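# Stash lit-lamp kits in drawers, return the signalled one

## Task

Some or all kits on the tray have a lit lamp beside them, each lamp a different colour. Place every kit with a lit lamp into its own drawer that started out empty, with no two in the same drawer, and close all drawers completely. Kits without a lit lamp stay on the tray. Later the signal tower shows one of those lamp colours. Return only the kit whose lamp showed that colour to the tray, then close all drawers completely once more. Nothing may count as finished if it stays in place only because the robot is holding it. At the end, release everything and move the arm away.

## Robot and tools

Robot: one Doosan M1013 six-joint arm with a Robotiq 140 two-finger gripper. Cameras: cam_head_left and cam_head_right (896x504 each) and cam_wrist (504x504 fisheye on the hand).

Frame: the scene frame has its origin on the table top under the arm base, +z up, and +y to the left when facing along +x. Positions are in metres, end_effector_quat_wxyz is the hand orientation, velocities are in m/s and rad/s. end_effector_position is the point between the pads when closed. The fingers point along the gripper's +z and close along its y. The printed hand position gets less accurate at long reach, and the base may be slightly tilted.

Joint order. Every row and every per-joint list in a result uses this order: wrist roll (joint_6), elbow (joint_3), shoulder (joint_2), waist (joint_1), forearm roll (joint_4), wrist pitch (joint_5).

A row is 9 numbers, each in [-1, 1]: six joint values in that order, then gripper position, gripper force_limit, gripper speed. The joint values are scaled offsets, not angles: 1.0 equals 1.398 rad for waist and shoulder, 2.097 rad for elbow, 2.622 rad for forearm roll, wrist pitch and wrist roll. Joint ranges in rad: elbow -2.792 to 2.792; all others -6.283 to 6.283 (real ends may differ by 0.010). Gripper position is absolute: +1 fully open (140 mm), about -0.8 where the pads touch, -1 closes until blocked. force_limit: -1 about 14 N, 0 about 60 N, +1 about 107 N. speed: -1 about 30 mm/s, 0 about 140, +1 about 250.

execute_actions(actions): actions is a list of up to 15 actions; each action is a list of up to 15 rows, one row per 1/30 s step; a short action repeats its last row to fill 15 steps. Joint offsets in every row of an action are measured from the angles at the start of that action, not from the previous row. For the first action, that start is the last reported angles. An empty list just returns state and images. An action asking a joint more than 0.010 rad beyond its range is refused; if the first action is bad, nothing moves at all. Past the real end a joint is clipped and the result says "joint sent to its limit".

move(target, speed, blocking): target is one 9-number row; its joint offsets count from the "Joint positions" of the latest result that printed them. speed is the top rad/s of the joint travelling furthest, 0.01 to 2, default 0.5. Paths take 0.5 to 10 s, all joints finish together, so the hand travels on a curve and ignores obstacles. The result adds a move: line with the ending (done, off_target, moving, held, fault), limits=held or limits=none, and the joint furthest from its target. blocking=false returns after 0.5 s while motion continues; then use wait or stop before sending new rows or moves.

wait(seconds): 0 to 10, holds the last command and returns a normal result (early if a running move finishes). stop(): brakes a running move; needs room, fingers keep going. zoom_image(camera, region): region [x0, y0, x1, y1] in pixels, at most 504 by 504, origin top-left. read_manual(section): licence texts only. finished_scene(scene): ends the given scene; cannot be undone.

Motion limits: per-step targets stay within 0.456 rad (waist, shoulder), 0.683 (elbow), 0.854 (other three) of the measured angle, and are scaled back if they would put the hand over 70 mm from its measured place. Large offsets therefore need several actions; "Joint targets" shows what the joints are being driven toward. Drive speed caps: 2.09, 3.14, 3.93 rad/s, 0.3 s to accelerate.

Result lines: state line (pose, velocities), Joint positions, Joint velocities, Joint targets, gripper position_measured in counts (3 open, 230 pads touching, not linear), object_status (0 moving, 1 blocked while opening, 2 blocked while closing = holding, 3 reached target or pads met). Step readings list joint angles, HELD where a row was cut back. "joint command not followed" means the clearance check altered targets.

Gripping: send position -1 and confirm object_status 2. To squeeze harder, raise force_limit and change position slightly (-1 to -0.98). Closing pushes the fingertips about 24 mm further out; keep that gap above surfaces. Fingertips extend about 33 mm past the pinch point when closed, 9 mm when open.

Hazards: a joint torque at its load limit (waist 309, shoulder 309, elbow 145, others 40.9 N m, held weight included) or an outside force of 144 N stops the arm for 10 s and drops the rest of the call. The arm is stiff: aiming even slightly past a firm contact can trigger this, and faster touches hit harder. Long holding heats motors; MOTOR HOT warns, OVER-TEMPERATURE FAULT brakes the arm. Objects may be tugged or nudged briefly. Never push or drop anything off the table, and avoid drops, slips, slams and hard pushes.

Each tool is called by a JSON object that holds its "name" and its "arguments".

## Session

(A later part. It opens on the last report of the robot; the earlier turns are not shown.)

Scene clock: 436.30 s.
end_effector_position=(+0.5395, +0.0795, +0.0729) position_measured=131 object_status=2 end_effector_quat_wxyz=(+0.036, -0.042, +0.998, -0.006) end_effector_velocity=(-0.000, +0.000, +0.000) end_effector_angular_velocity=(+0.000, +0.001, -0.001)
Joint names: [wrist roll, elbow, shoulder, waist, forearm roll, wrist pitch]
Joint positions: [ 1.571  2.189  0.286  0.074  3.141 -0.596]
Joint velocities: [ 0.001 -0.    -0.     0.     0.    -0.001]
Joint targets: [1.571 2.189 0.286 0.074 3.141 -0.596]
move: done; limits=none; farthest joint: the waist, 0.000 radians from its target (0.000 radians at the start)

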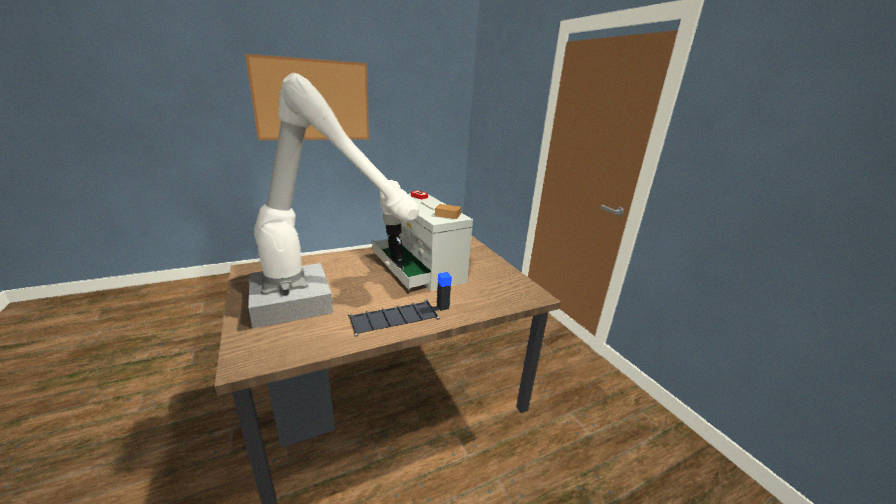

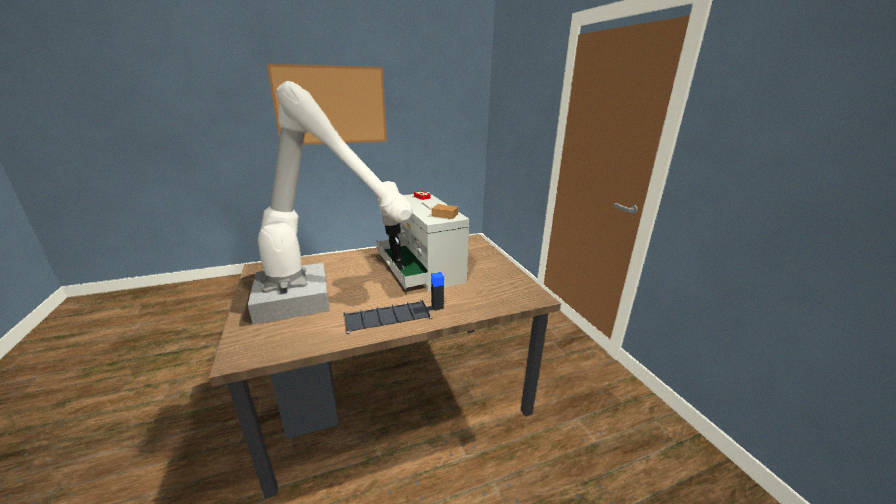

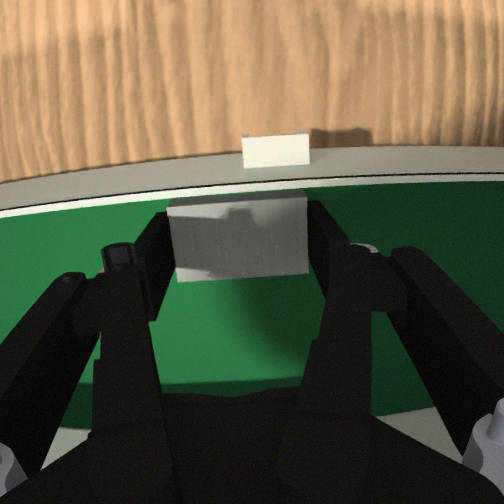

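{"name": "move", "arguments": {"target": [0,-0.0463,-0.1207,0,0,-0.1013,-1,-0.3,0], "speed": 0.4}}

{"name": "move", "arguments": {"target": [-0.1972,-0.0305,0.0429,-0.4514,0,-0.0286,-1,-0.3,0], "speed": 0.7}}

{"name": "move", "arguments": {"target": [0,-0.0039,0.1989,0,0,0.1032,-1,-0.3,0], "speed": 0.25}}

Scene clock: 440.43 s.
end_effector_position=(+0.5402, +0.0813, +0.2000) position_measured=131 object_status=2 end_effector_quat_wxyz=(+0.036, -0.042, +0.998, -0.006) end_effector_velocity=(+0.000, +0.000, +0.000) end_effector_angular_velocity=(+0.000, -0.001, -0.001)
Joint names: [wrist roll, elbow, shoulder, waist, forearm roll, wrist pitch]
Joint positions: [ 1.571  2.092  0.117  0.074  3.141 -0.862]
Joint velocities: [ 0.001 -0.    -0.    -0.     0.    -0.   ]
Joint targets: [1.571 2.092 0.117 0.074 3.141 -0.862]
move: done; limits=none; farthest joint: the waist, 0.000 radians from its target (0.000 radians at the start)

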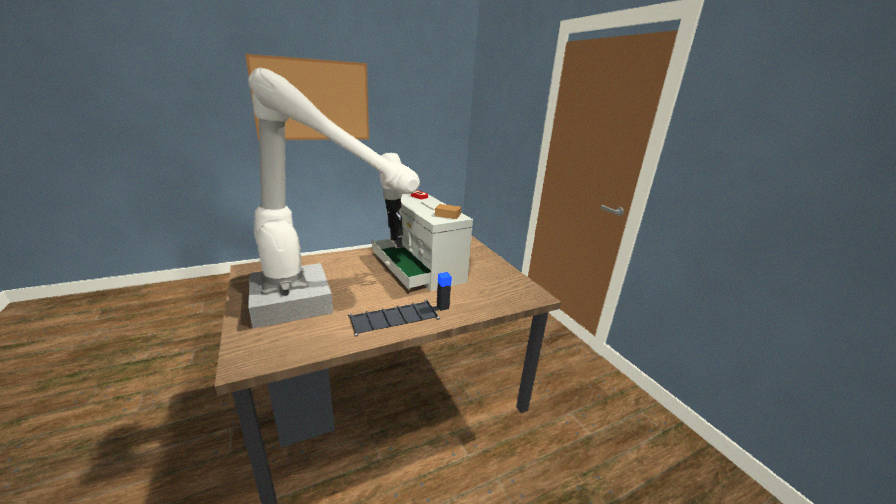

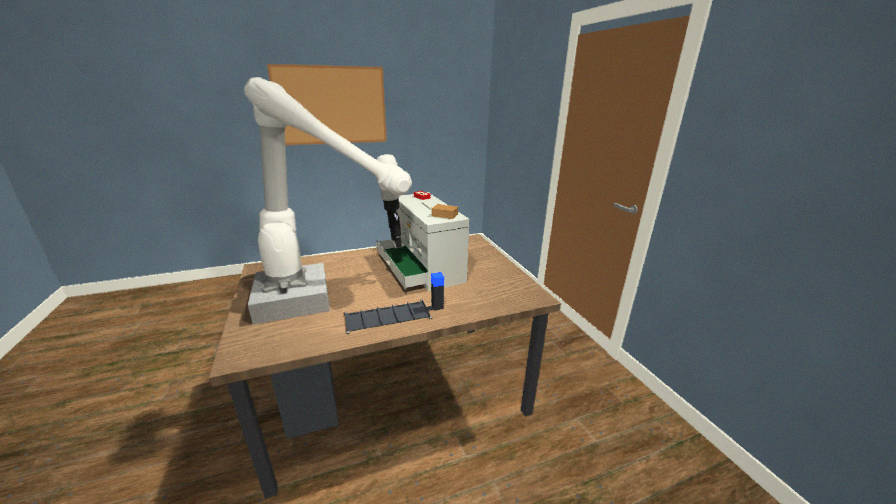

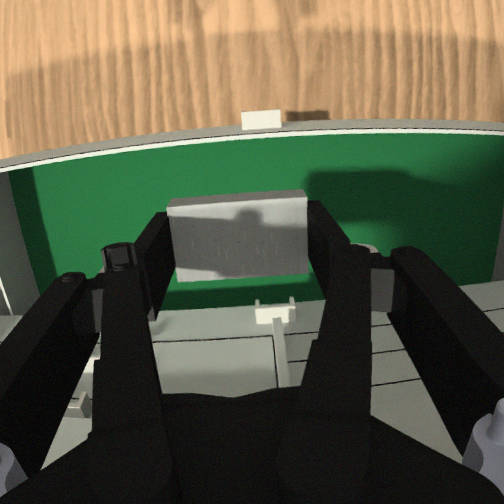

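Scene clock: 441.83 s.
end_effector_position=(+0.4956, -0.2604, +0.2004) position_measured=131 object_status=2 end_effector_quat_wxyz=(+0.001, +0.015, +1.000, -0.008) end_effector_velocity=(-0.000, -0.000, -0.001) end_effector_angular_velocity=(+0.001, +0.000, -0.001)
Joint names: [wrist roll, elbow, shoulder, waist, forearm roll, wrist pitch]
Joint positions: [ 1.054  2.028  0.177 -0.557  3.141 -0.937]
Joint velocities: [-0.    -0.     0.001 -0.001  0.001  0.   ]
Joint targets: [1.054 2.028 0.177 -0.557 3.141 -0.937]
move: done; limits=none; farthest joint: the waist, 0.000 radians from its target (0.631 radians at the start)

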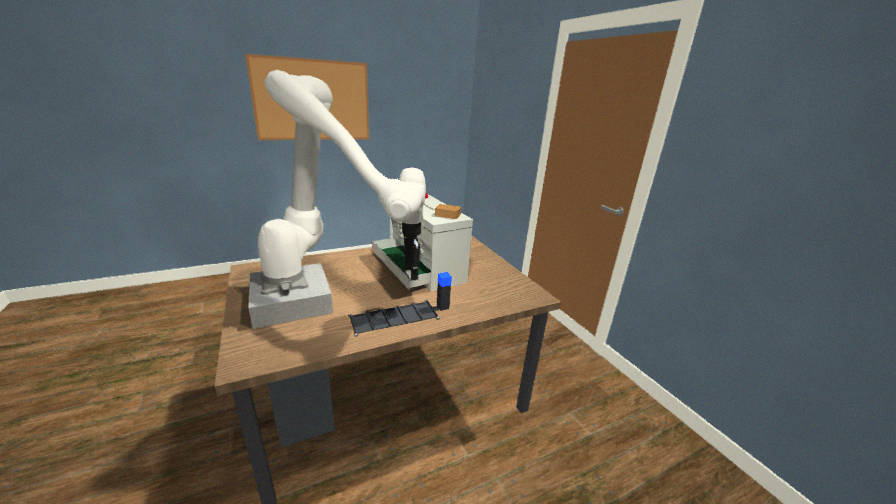

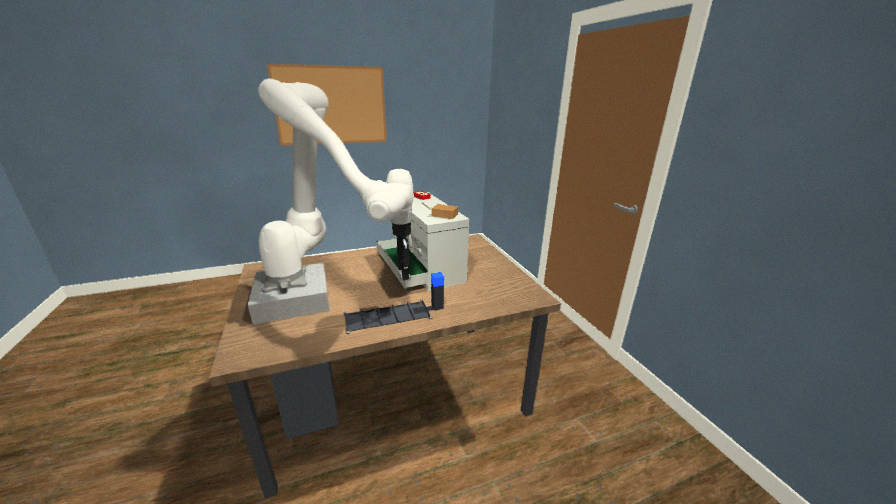

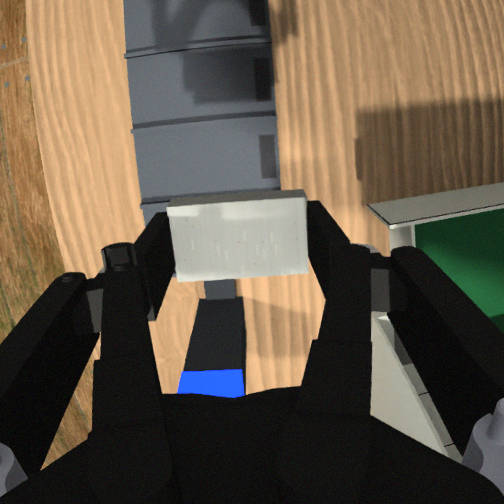

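Scene clock: 443.33 s.
end_effector_position=(+0.5463, -0.2934, +0.0395) position_measured=131 object_status=2 end_effector_quat_wxyz=(+0.001, +0.015, +1.000, -0.008) end_effector_velocity=(+0.000, -0.000, -0.000) end_effector_angular_velocity=(-0.001, -0.001, +0.000)
Joint names: [wrist roll, elbow, shoulder, waist, forearm roll, wrist pitch]
Joint positions: [ 1.054  2.019  0.455 -0.557  3.141 -0.666]
Joint velocities: [-0.001 -0.     0.    -0.     0.     0.002]
Joint targets: [1.054 2.020 0.455 -0.557 3.141 -0.666]
move: done; limits=none; farthest joint: the waist, 0.000 radians from its target (0.000 radians at the start)

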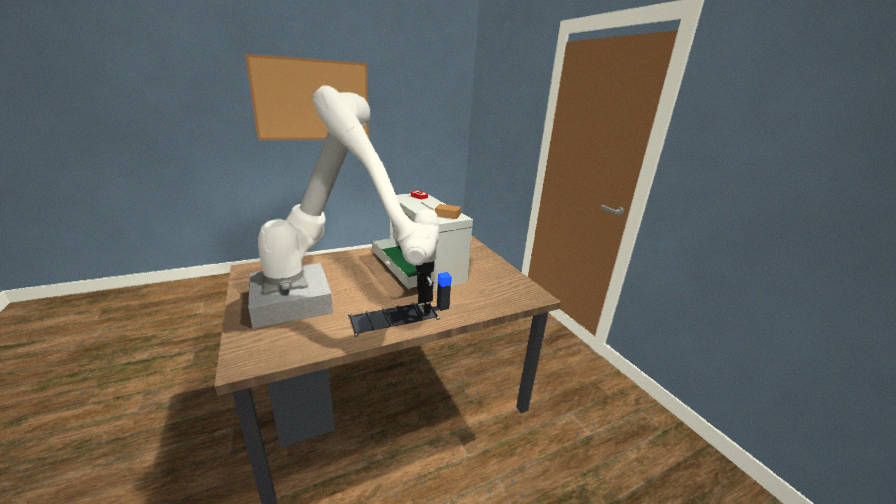

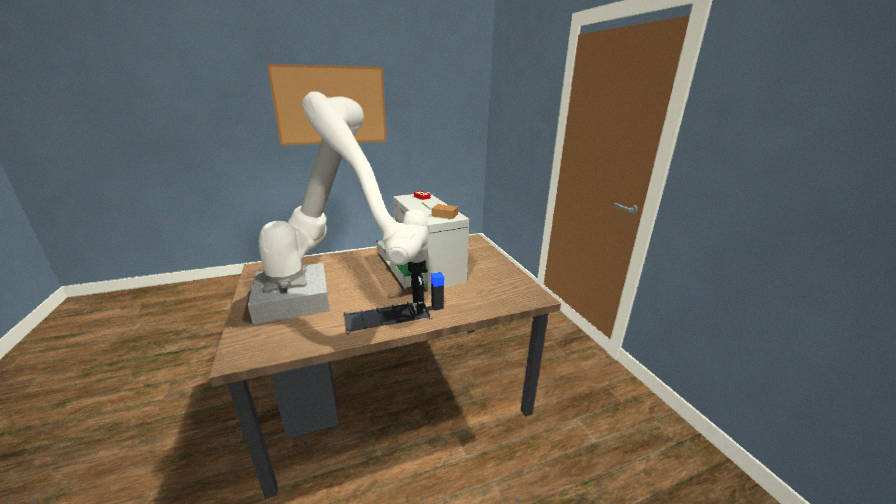

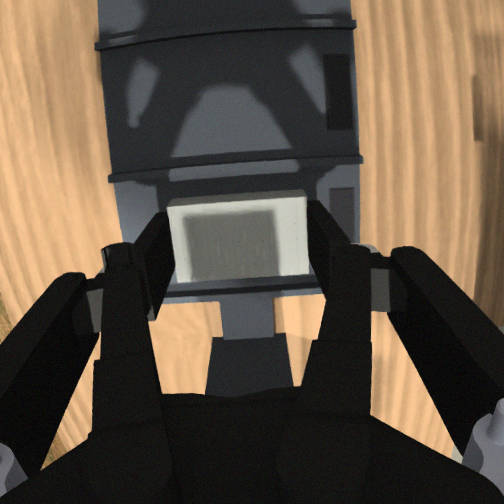

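{"name": "move", "arguments": {"target": [0,0,0,0,0,0,0.3,-0.3,-0.3]}}

{"name": "move", "arguments": {"target": [0,-0.007,-0.0322,0,0,-0.0229,0.3,-0.3,0], "speed": 0.2}}

{"name": "move", "arguments": {"target": [0,0.2824,-0.4821,0,-0.1484,0.2868,0.3,-0.3,0], "speed": 0.8}}

{"name": "move", "arguments": {"target": [0.1724,0.0296,0,0.505,-0.9996,0,0.3,-0.3,0], "speed": 2}}

{"name": "move", "arguments": {"target": [0,0.0095,0.2861,0,0,-0.1526,0.3,-0.3,0], "speed": 0.5}}

Scene clock: 448.03 s.
end_effector_position=(+0.5464, -0.2934, +0.0395) position_measured=91 object_status=3 end_effector_quat_wxyz=(+0.001, +0.015, +1.000, -0.008) end_effector_velocity=(-0.000, -0.000, +0.000) end_effector_angular_velocity=(-0.000, +0.000, -0.001)
Joint names: [wrist roll, elbow, shoulder, waist, forearm roll, wrist pitch]
Joint positions: [ 1.054  2.019  0.455 -0.557  3.141 -0.666]
Joint velocities: [ 0.001 -0.    -0.    -0.    -0.001 -0.   ]
Joint targets: [1.054 2.019 0.455 -0.557 3.141 -0.666]
move: done; limits=none; farthest joint: the waist, 0.000 radians from its target (0.000 radians at the start)

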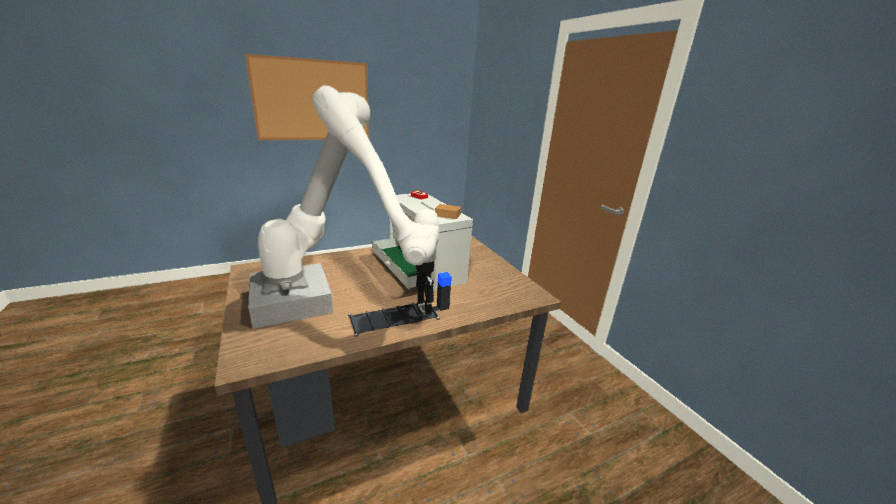

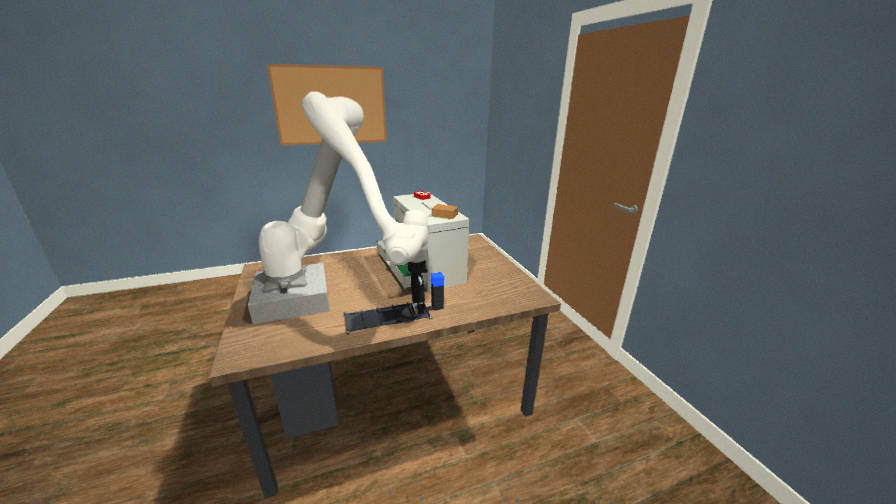

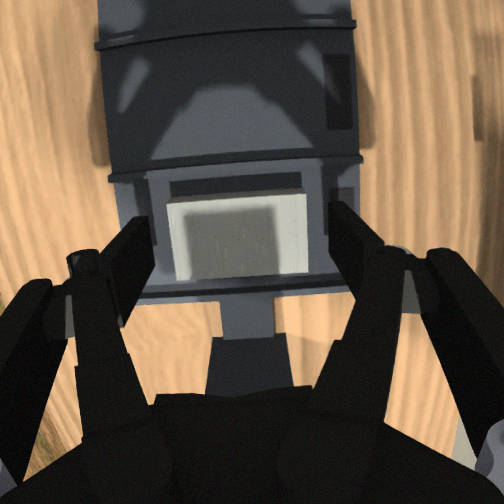

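Scene clock: 448.80 s.
end_effector_position=(+0.5464, -0.2930, +0.0726) position_measured=91 object_status=3 end_effector_quat_wxyz=(+0.001, +0.015, +1.000, -0.008) end_effector_velocity=(+0.000, -0.000, +0.001) end_effector_angular_velocity=(-0.000, -0.001, +0.002)
Joint names: [wrist roll, elbow, shoulder, waist, forearm roll, wrist pitch]
Joint positions: [ 1.054  2.005  0.41  -0.557  3.141 -0.726]
Joint velocities: [-0.002 -0.    -0.001 -0.     0.    -0.   ]
Joint targets: [1.054 2.005 0.410 -0.557 3.141 -0.726]
move: done; limits=none; farthest joint: the waist, 0.000 radians from its target (0.000 radians at the start)

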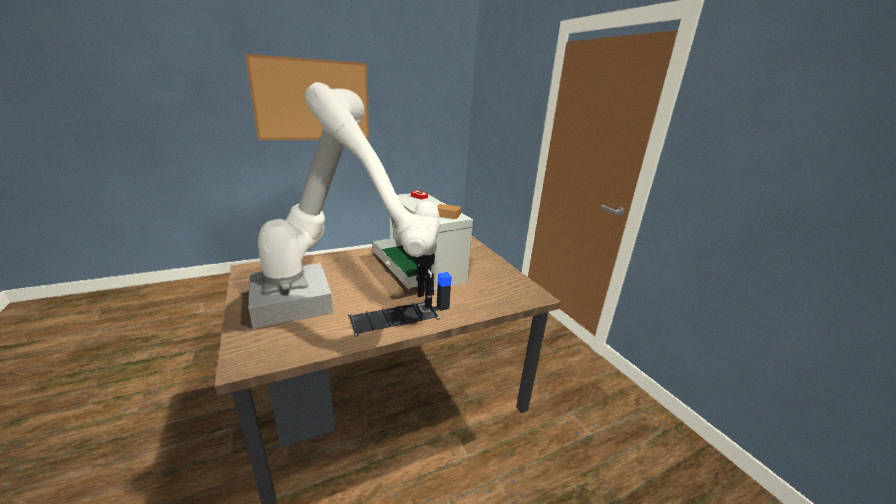

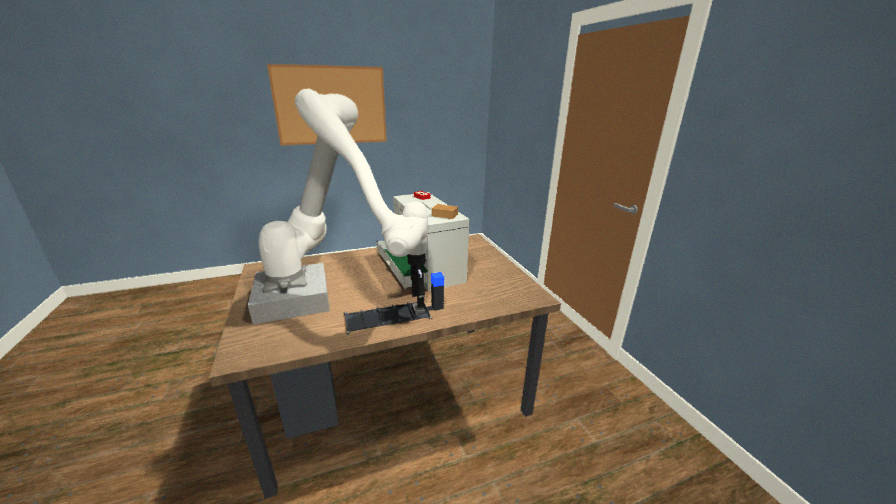

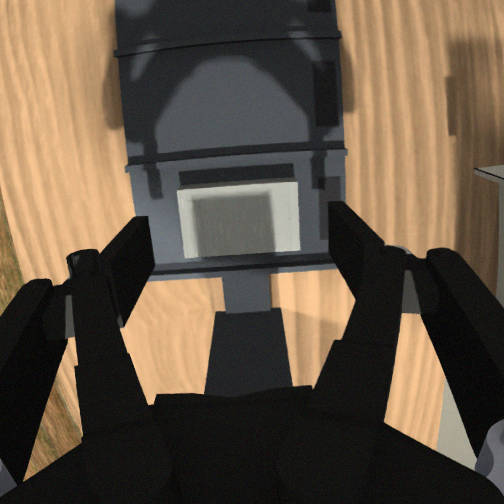

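Scene clock: 450.23 s.
end_effector_position=(+0.4366, -0.2198, +0.2417) position_measured=91 object_status=3 end_effector_quat_wxyz=(+0.305, -0.167, +0.897, -0.272) end_effector_velocity=(-0.000, +0.000, +0.000) end_effector_angular_velocity=(-0.001, -0.000, +0.001)
Joint names: [wrist roll, elbow, shoulder, waist, forearm roll, wrist pitch]
Joint positions: [ 1.054  2.597 -0.264 -0.557  2.752  0.026]
Joint velocities: [-0.001  0.001 -0.    -0.    -0.     0.001]
Joint targets: [1.054 2.597 -0.264 -0.557 2.752 0.026]
move: done; limits=none; farthest joint: the waist, 0.000 radians from its target (0.000 radians at the start)

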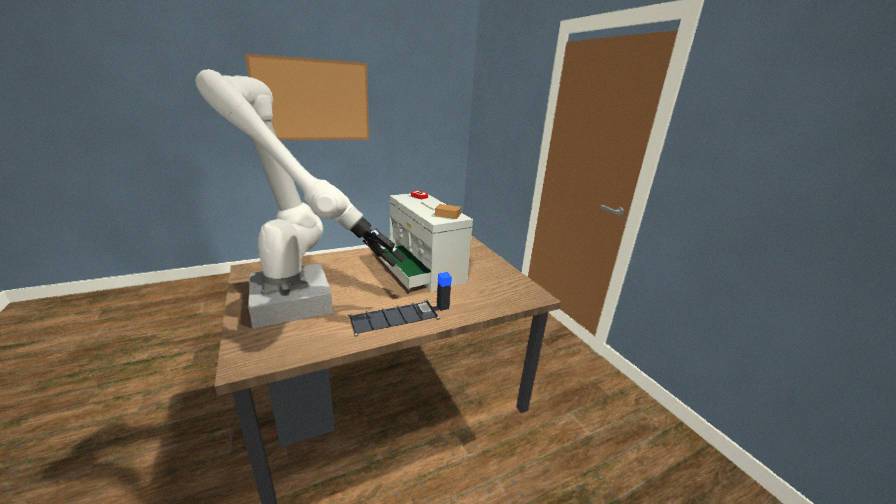

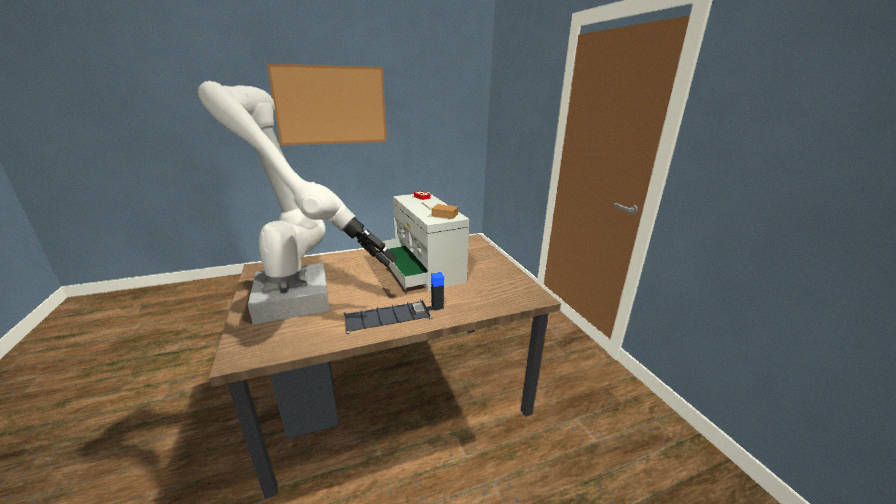

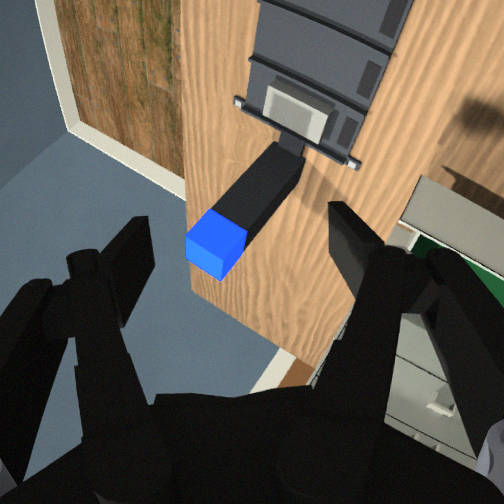

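Scene clock: 452.30 s.
end_effector_position=(+0.4260, +0.1057, +0.1866) position_measured=91 object_status=3 end_effector_quat_wxyz=(-0.034, +0.935, +0.046, +0.351) end_effector_velocity=(+0.000, +0.000, +0.001) end_effector_angular_velocity=(+0.000, -0.002, +0.000)
Joint names: [wrist roll, elbow, shoulder, waist, forearm roll, wrist pitch]
Joint positions: [ 1.506  2.659 -0.264  0.149  0.131  0.026]
Joint velocities: [ 0.     0.    -0.001  0.    -0.    -0.001]
Joint targets: [1.506 2.659 -0.264 0.149 0.131 0.026]
move: done; limits=none; farthest joint: the waist, 0.000 radians from its target (0.706 radians at the start)

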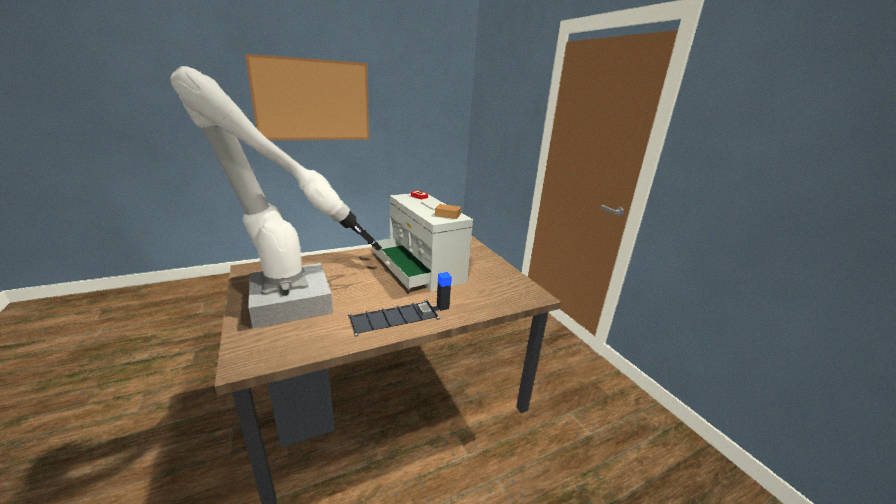

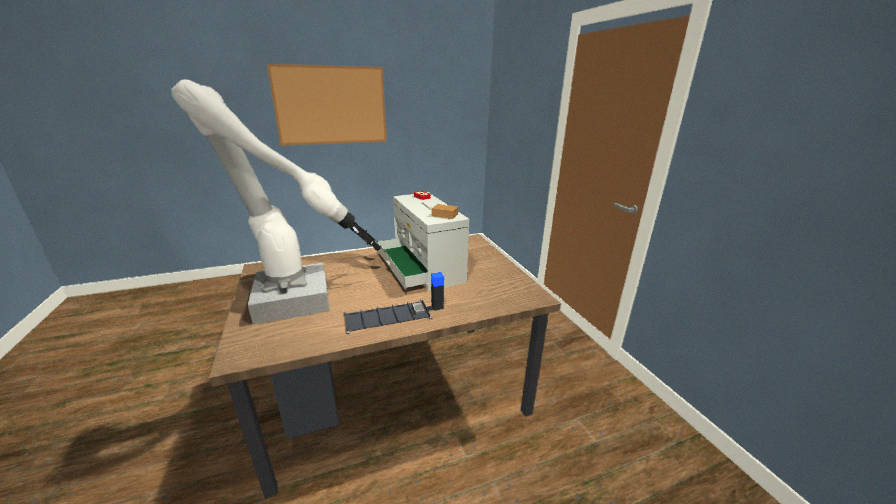

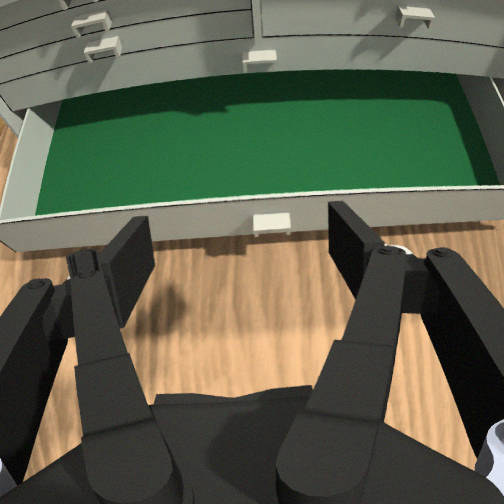

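Scene clock: 453.57 s.
end_effector_position=(+0.4679, +0.0935, +0.0789) position_measured=91 object_status=3 end_effector_quat_wxyz=(-0.008, +0.939, +0.042, +0.343) end_effector_velocity=(+0.000, +0.000, +0.000) end_effector_angular_velocity=(-0.002, -0.001, +0.003)
Joint names: [wrist roll, elbow, shoulder, waist, forearm roll, wrist pitch]
Joint positions: [ 1.506  2.679  0.136  0.149  0.131 -0.374]
Joint velocities: [-0.002 -0.     0.    -0.    -0.002 -0.001]
Joint targets: [1.506 2.679 0.136 0.149 0.131 -0.374]
move: done; limits=none; farthest joint: the waist, 0.000 radians from its target (0.000 radians at the start)

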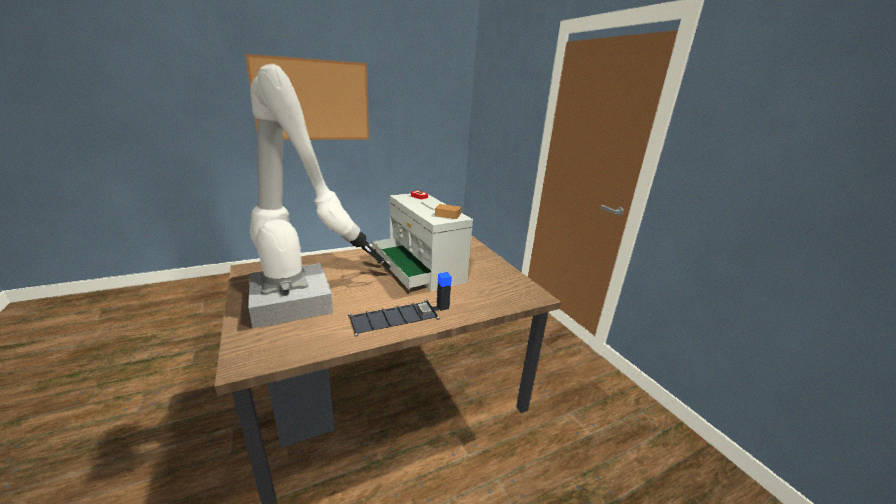

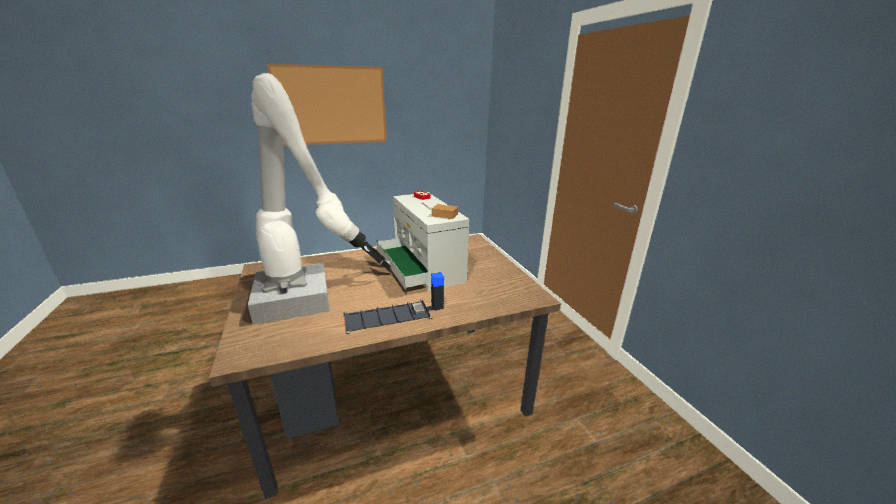

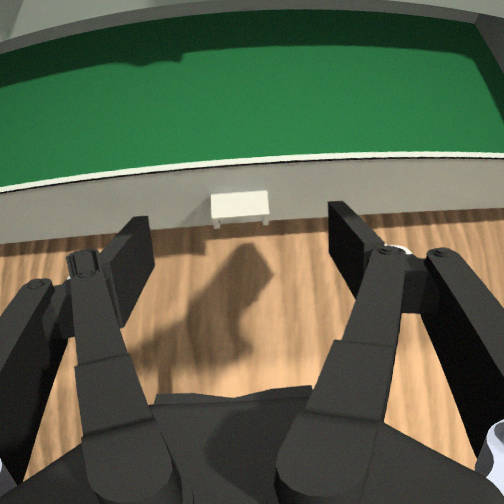

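{"name": "move", "arguments": {"target": [-0.0023,-0.107,0.099,-0.018,-0.0068,0.0333,-0.1,-0.3,0], "speed": 0.18}}

{"name": "move", "arguments": {"target": [0,-0.004,0.0034,-0.0004,0,0.0014,-0.1,-0.3,0], "speed": 0.03}}

{"name": "move", "arguments": {"target": [0,0.108,-0.16,0.018,0,0,-0.1,-0.3,0], "speed": 0.4}}

Scene clock: 457.83 s.
end_effector_position=(+0.5971, +0.1041, +0.0786) position_measured=141 object_status=3 end_effector_quat_wxyz=(-0.008, +0.939, +0.042, +0.342) end_effector_velocity=(+0.001, -0.000, +0.000) end_effector_angular_velocity=(-0.001, -0.000, +0.001)
Joint names: [wrist roll, elbow, shoulder, waist, forearm roll, wrist pitch]
Joint positions: [ 1.5    2.455  0.274  0.124  0.114 -0.287]
Joint velocities: [-0.001 -0.001 -0.    -0.    -0.001  0.   ]
Joint targets: [1.500 2.455 0.275 0.124 0.114 -0.287]
move: done; limits=none; farthest joint: the waist, 0.000 radians from its target (0.025 radians at the start)

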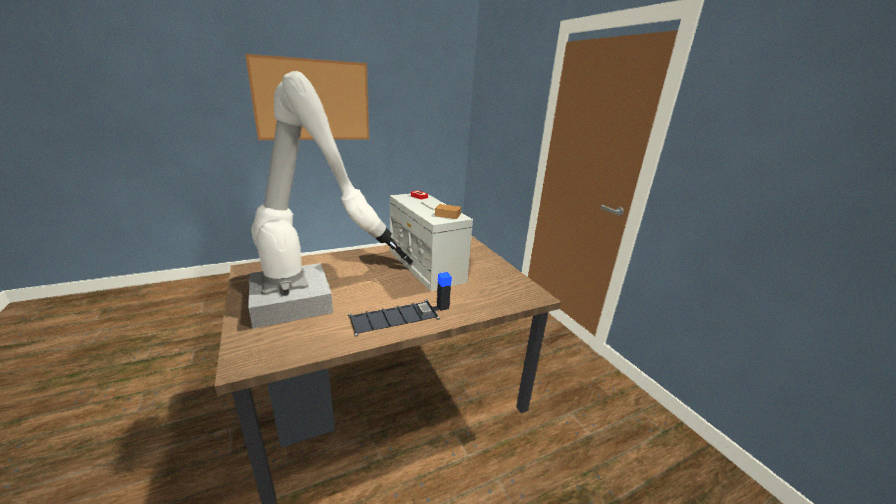

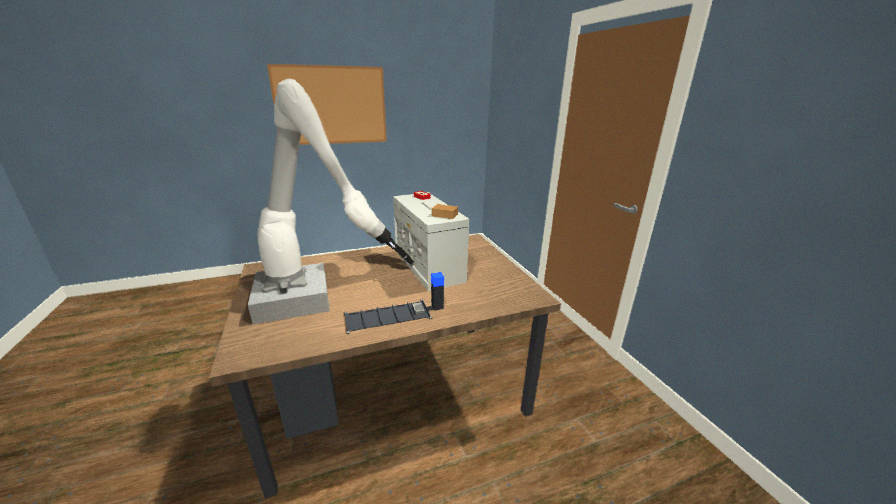

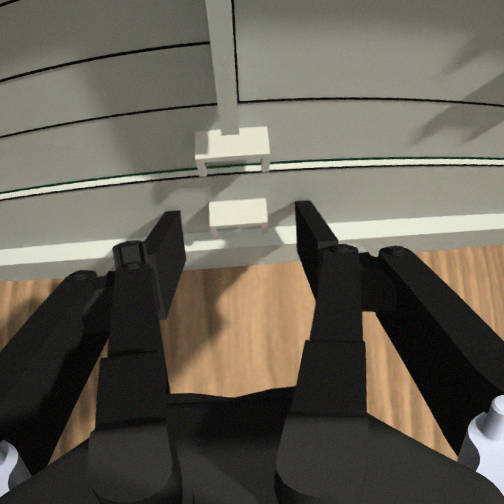

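Scene clock: 458.53 s.
end_effector_position=(+0.6017, +0.1045, +0.0786) position_measured=141 object_status=3 end_effector_quat_wxyz=(-0.008, +0.939, +0.042, +0.342) end_effector_velocity=(+0.000, +0.000, -0.000) end_effector_angular_velocity=(-0.000, +0.000, +0.000)
Joint names: [wrist roll, elbow, shoulder, waist, forearm roll, wrist pitch]
Joint positions: [ 1.5    2.446  0.279  0.123  0.114 -0.283]
Joint velocities: [-0.    -0.001  0.    -0.    -0.     0.001]
Joint targets: [1.500 2.446 0.279 0.123 0.114 -0.283]
move: done; limits=none; farthest joint: the waist, 0.000 radians from its target (0.000 radians at the start)

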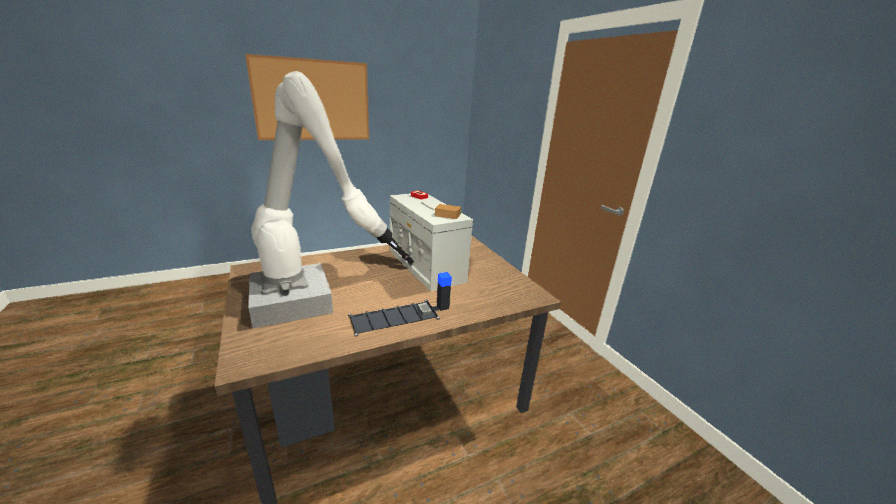

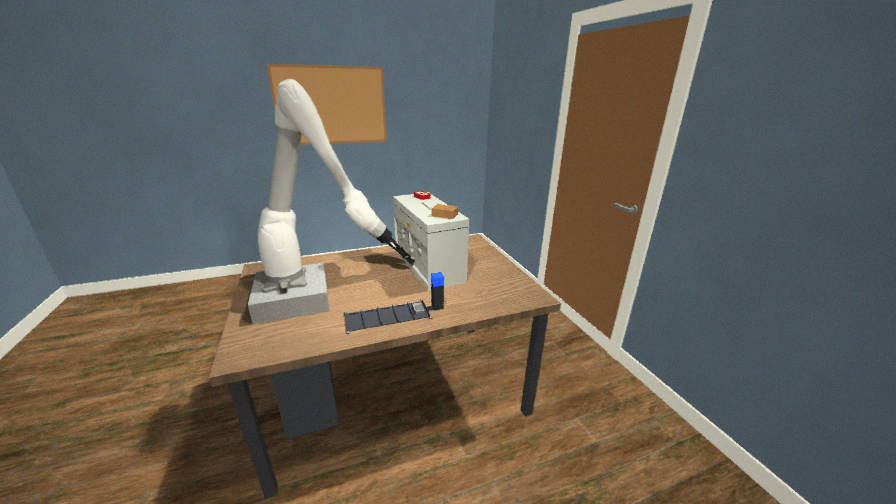

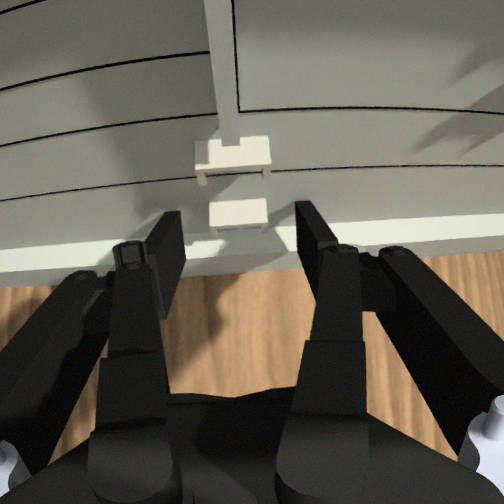

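Scene clock: 459.53 s.
end_effector_position=(+0.4620, +0.0981, +0.1003) position_measured=141 object_status=3 end_effector_quat_wxyz=(-0.012, +0.939, +0.053, +0.341) end_effector_velocity=(-0.000, -0.000, +0.000) end_effector_angular_velocity=(+0.001, +0.000, -0.002)
Joint names: [wrist roll, elbow, shoulder, waist, forearm roll, wrist pitch]
Joint positions: [ 1.5    2.673  0.056  0.148  0.114 -0.283]
Joint velocities: [ 0.001  0.001 -0.001  0.     0.001 -0.   ]
Joint targets: [1.500 2.673 0.056 0.148 0.114 -0.283]
move: done; limits=none; farthest joint: the waist, 0.000 radians from its target (0.025 radians at the start)

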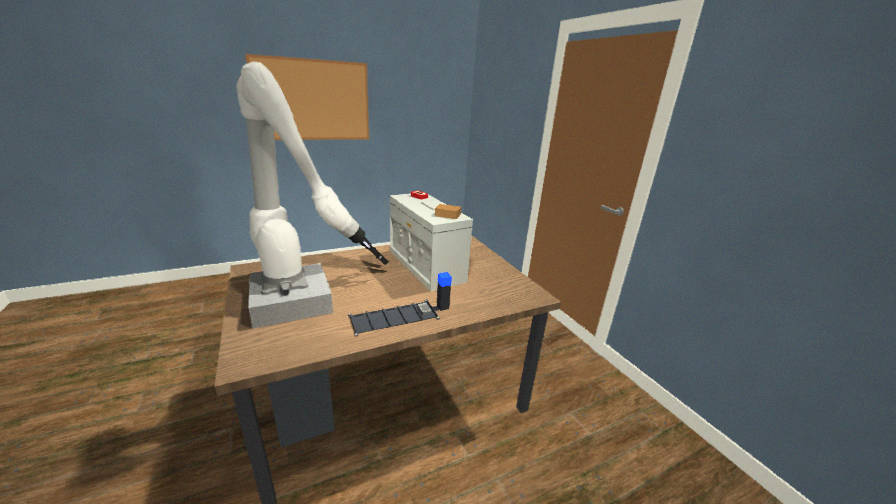

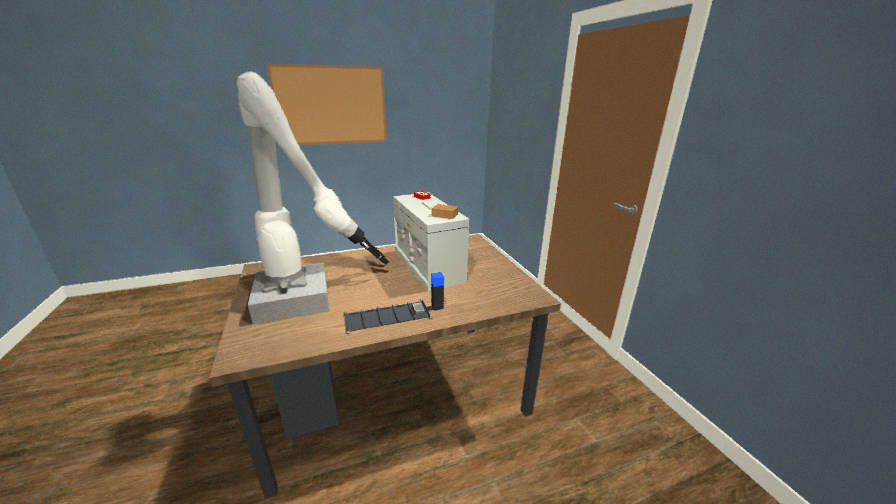

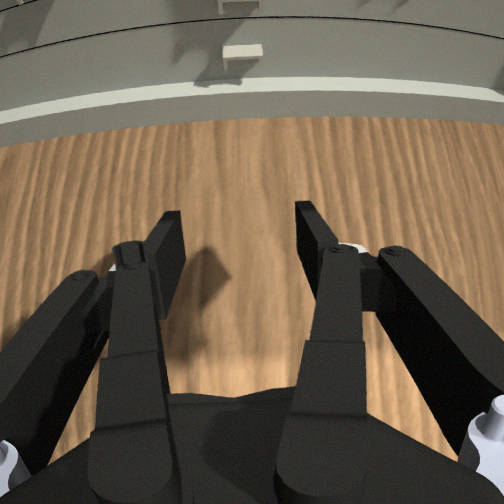

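{"name": "finished_scene", "arguments": {"scene": 2}}

The scene is finished: the task was done.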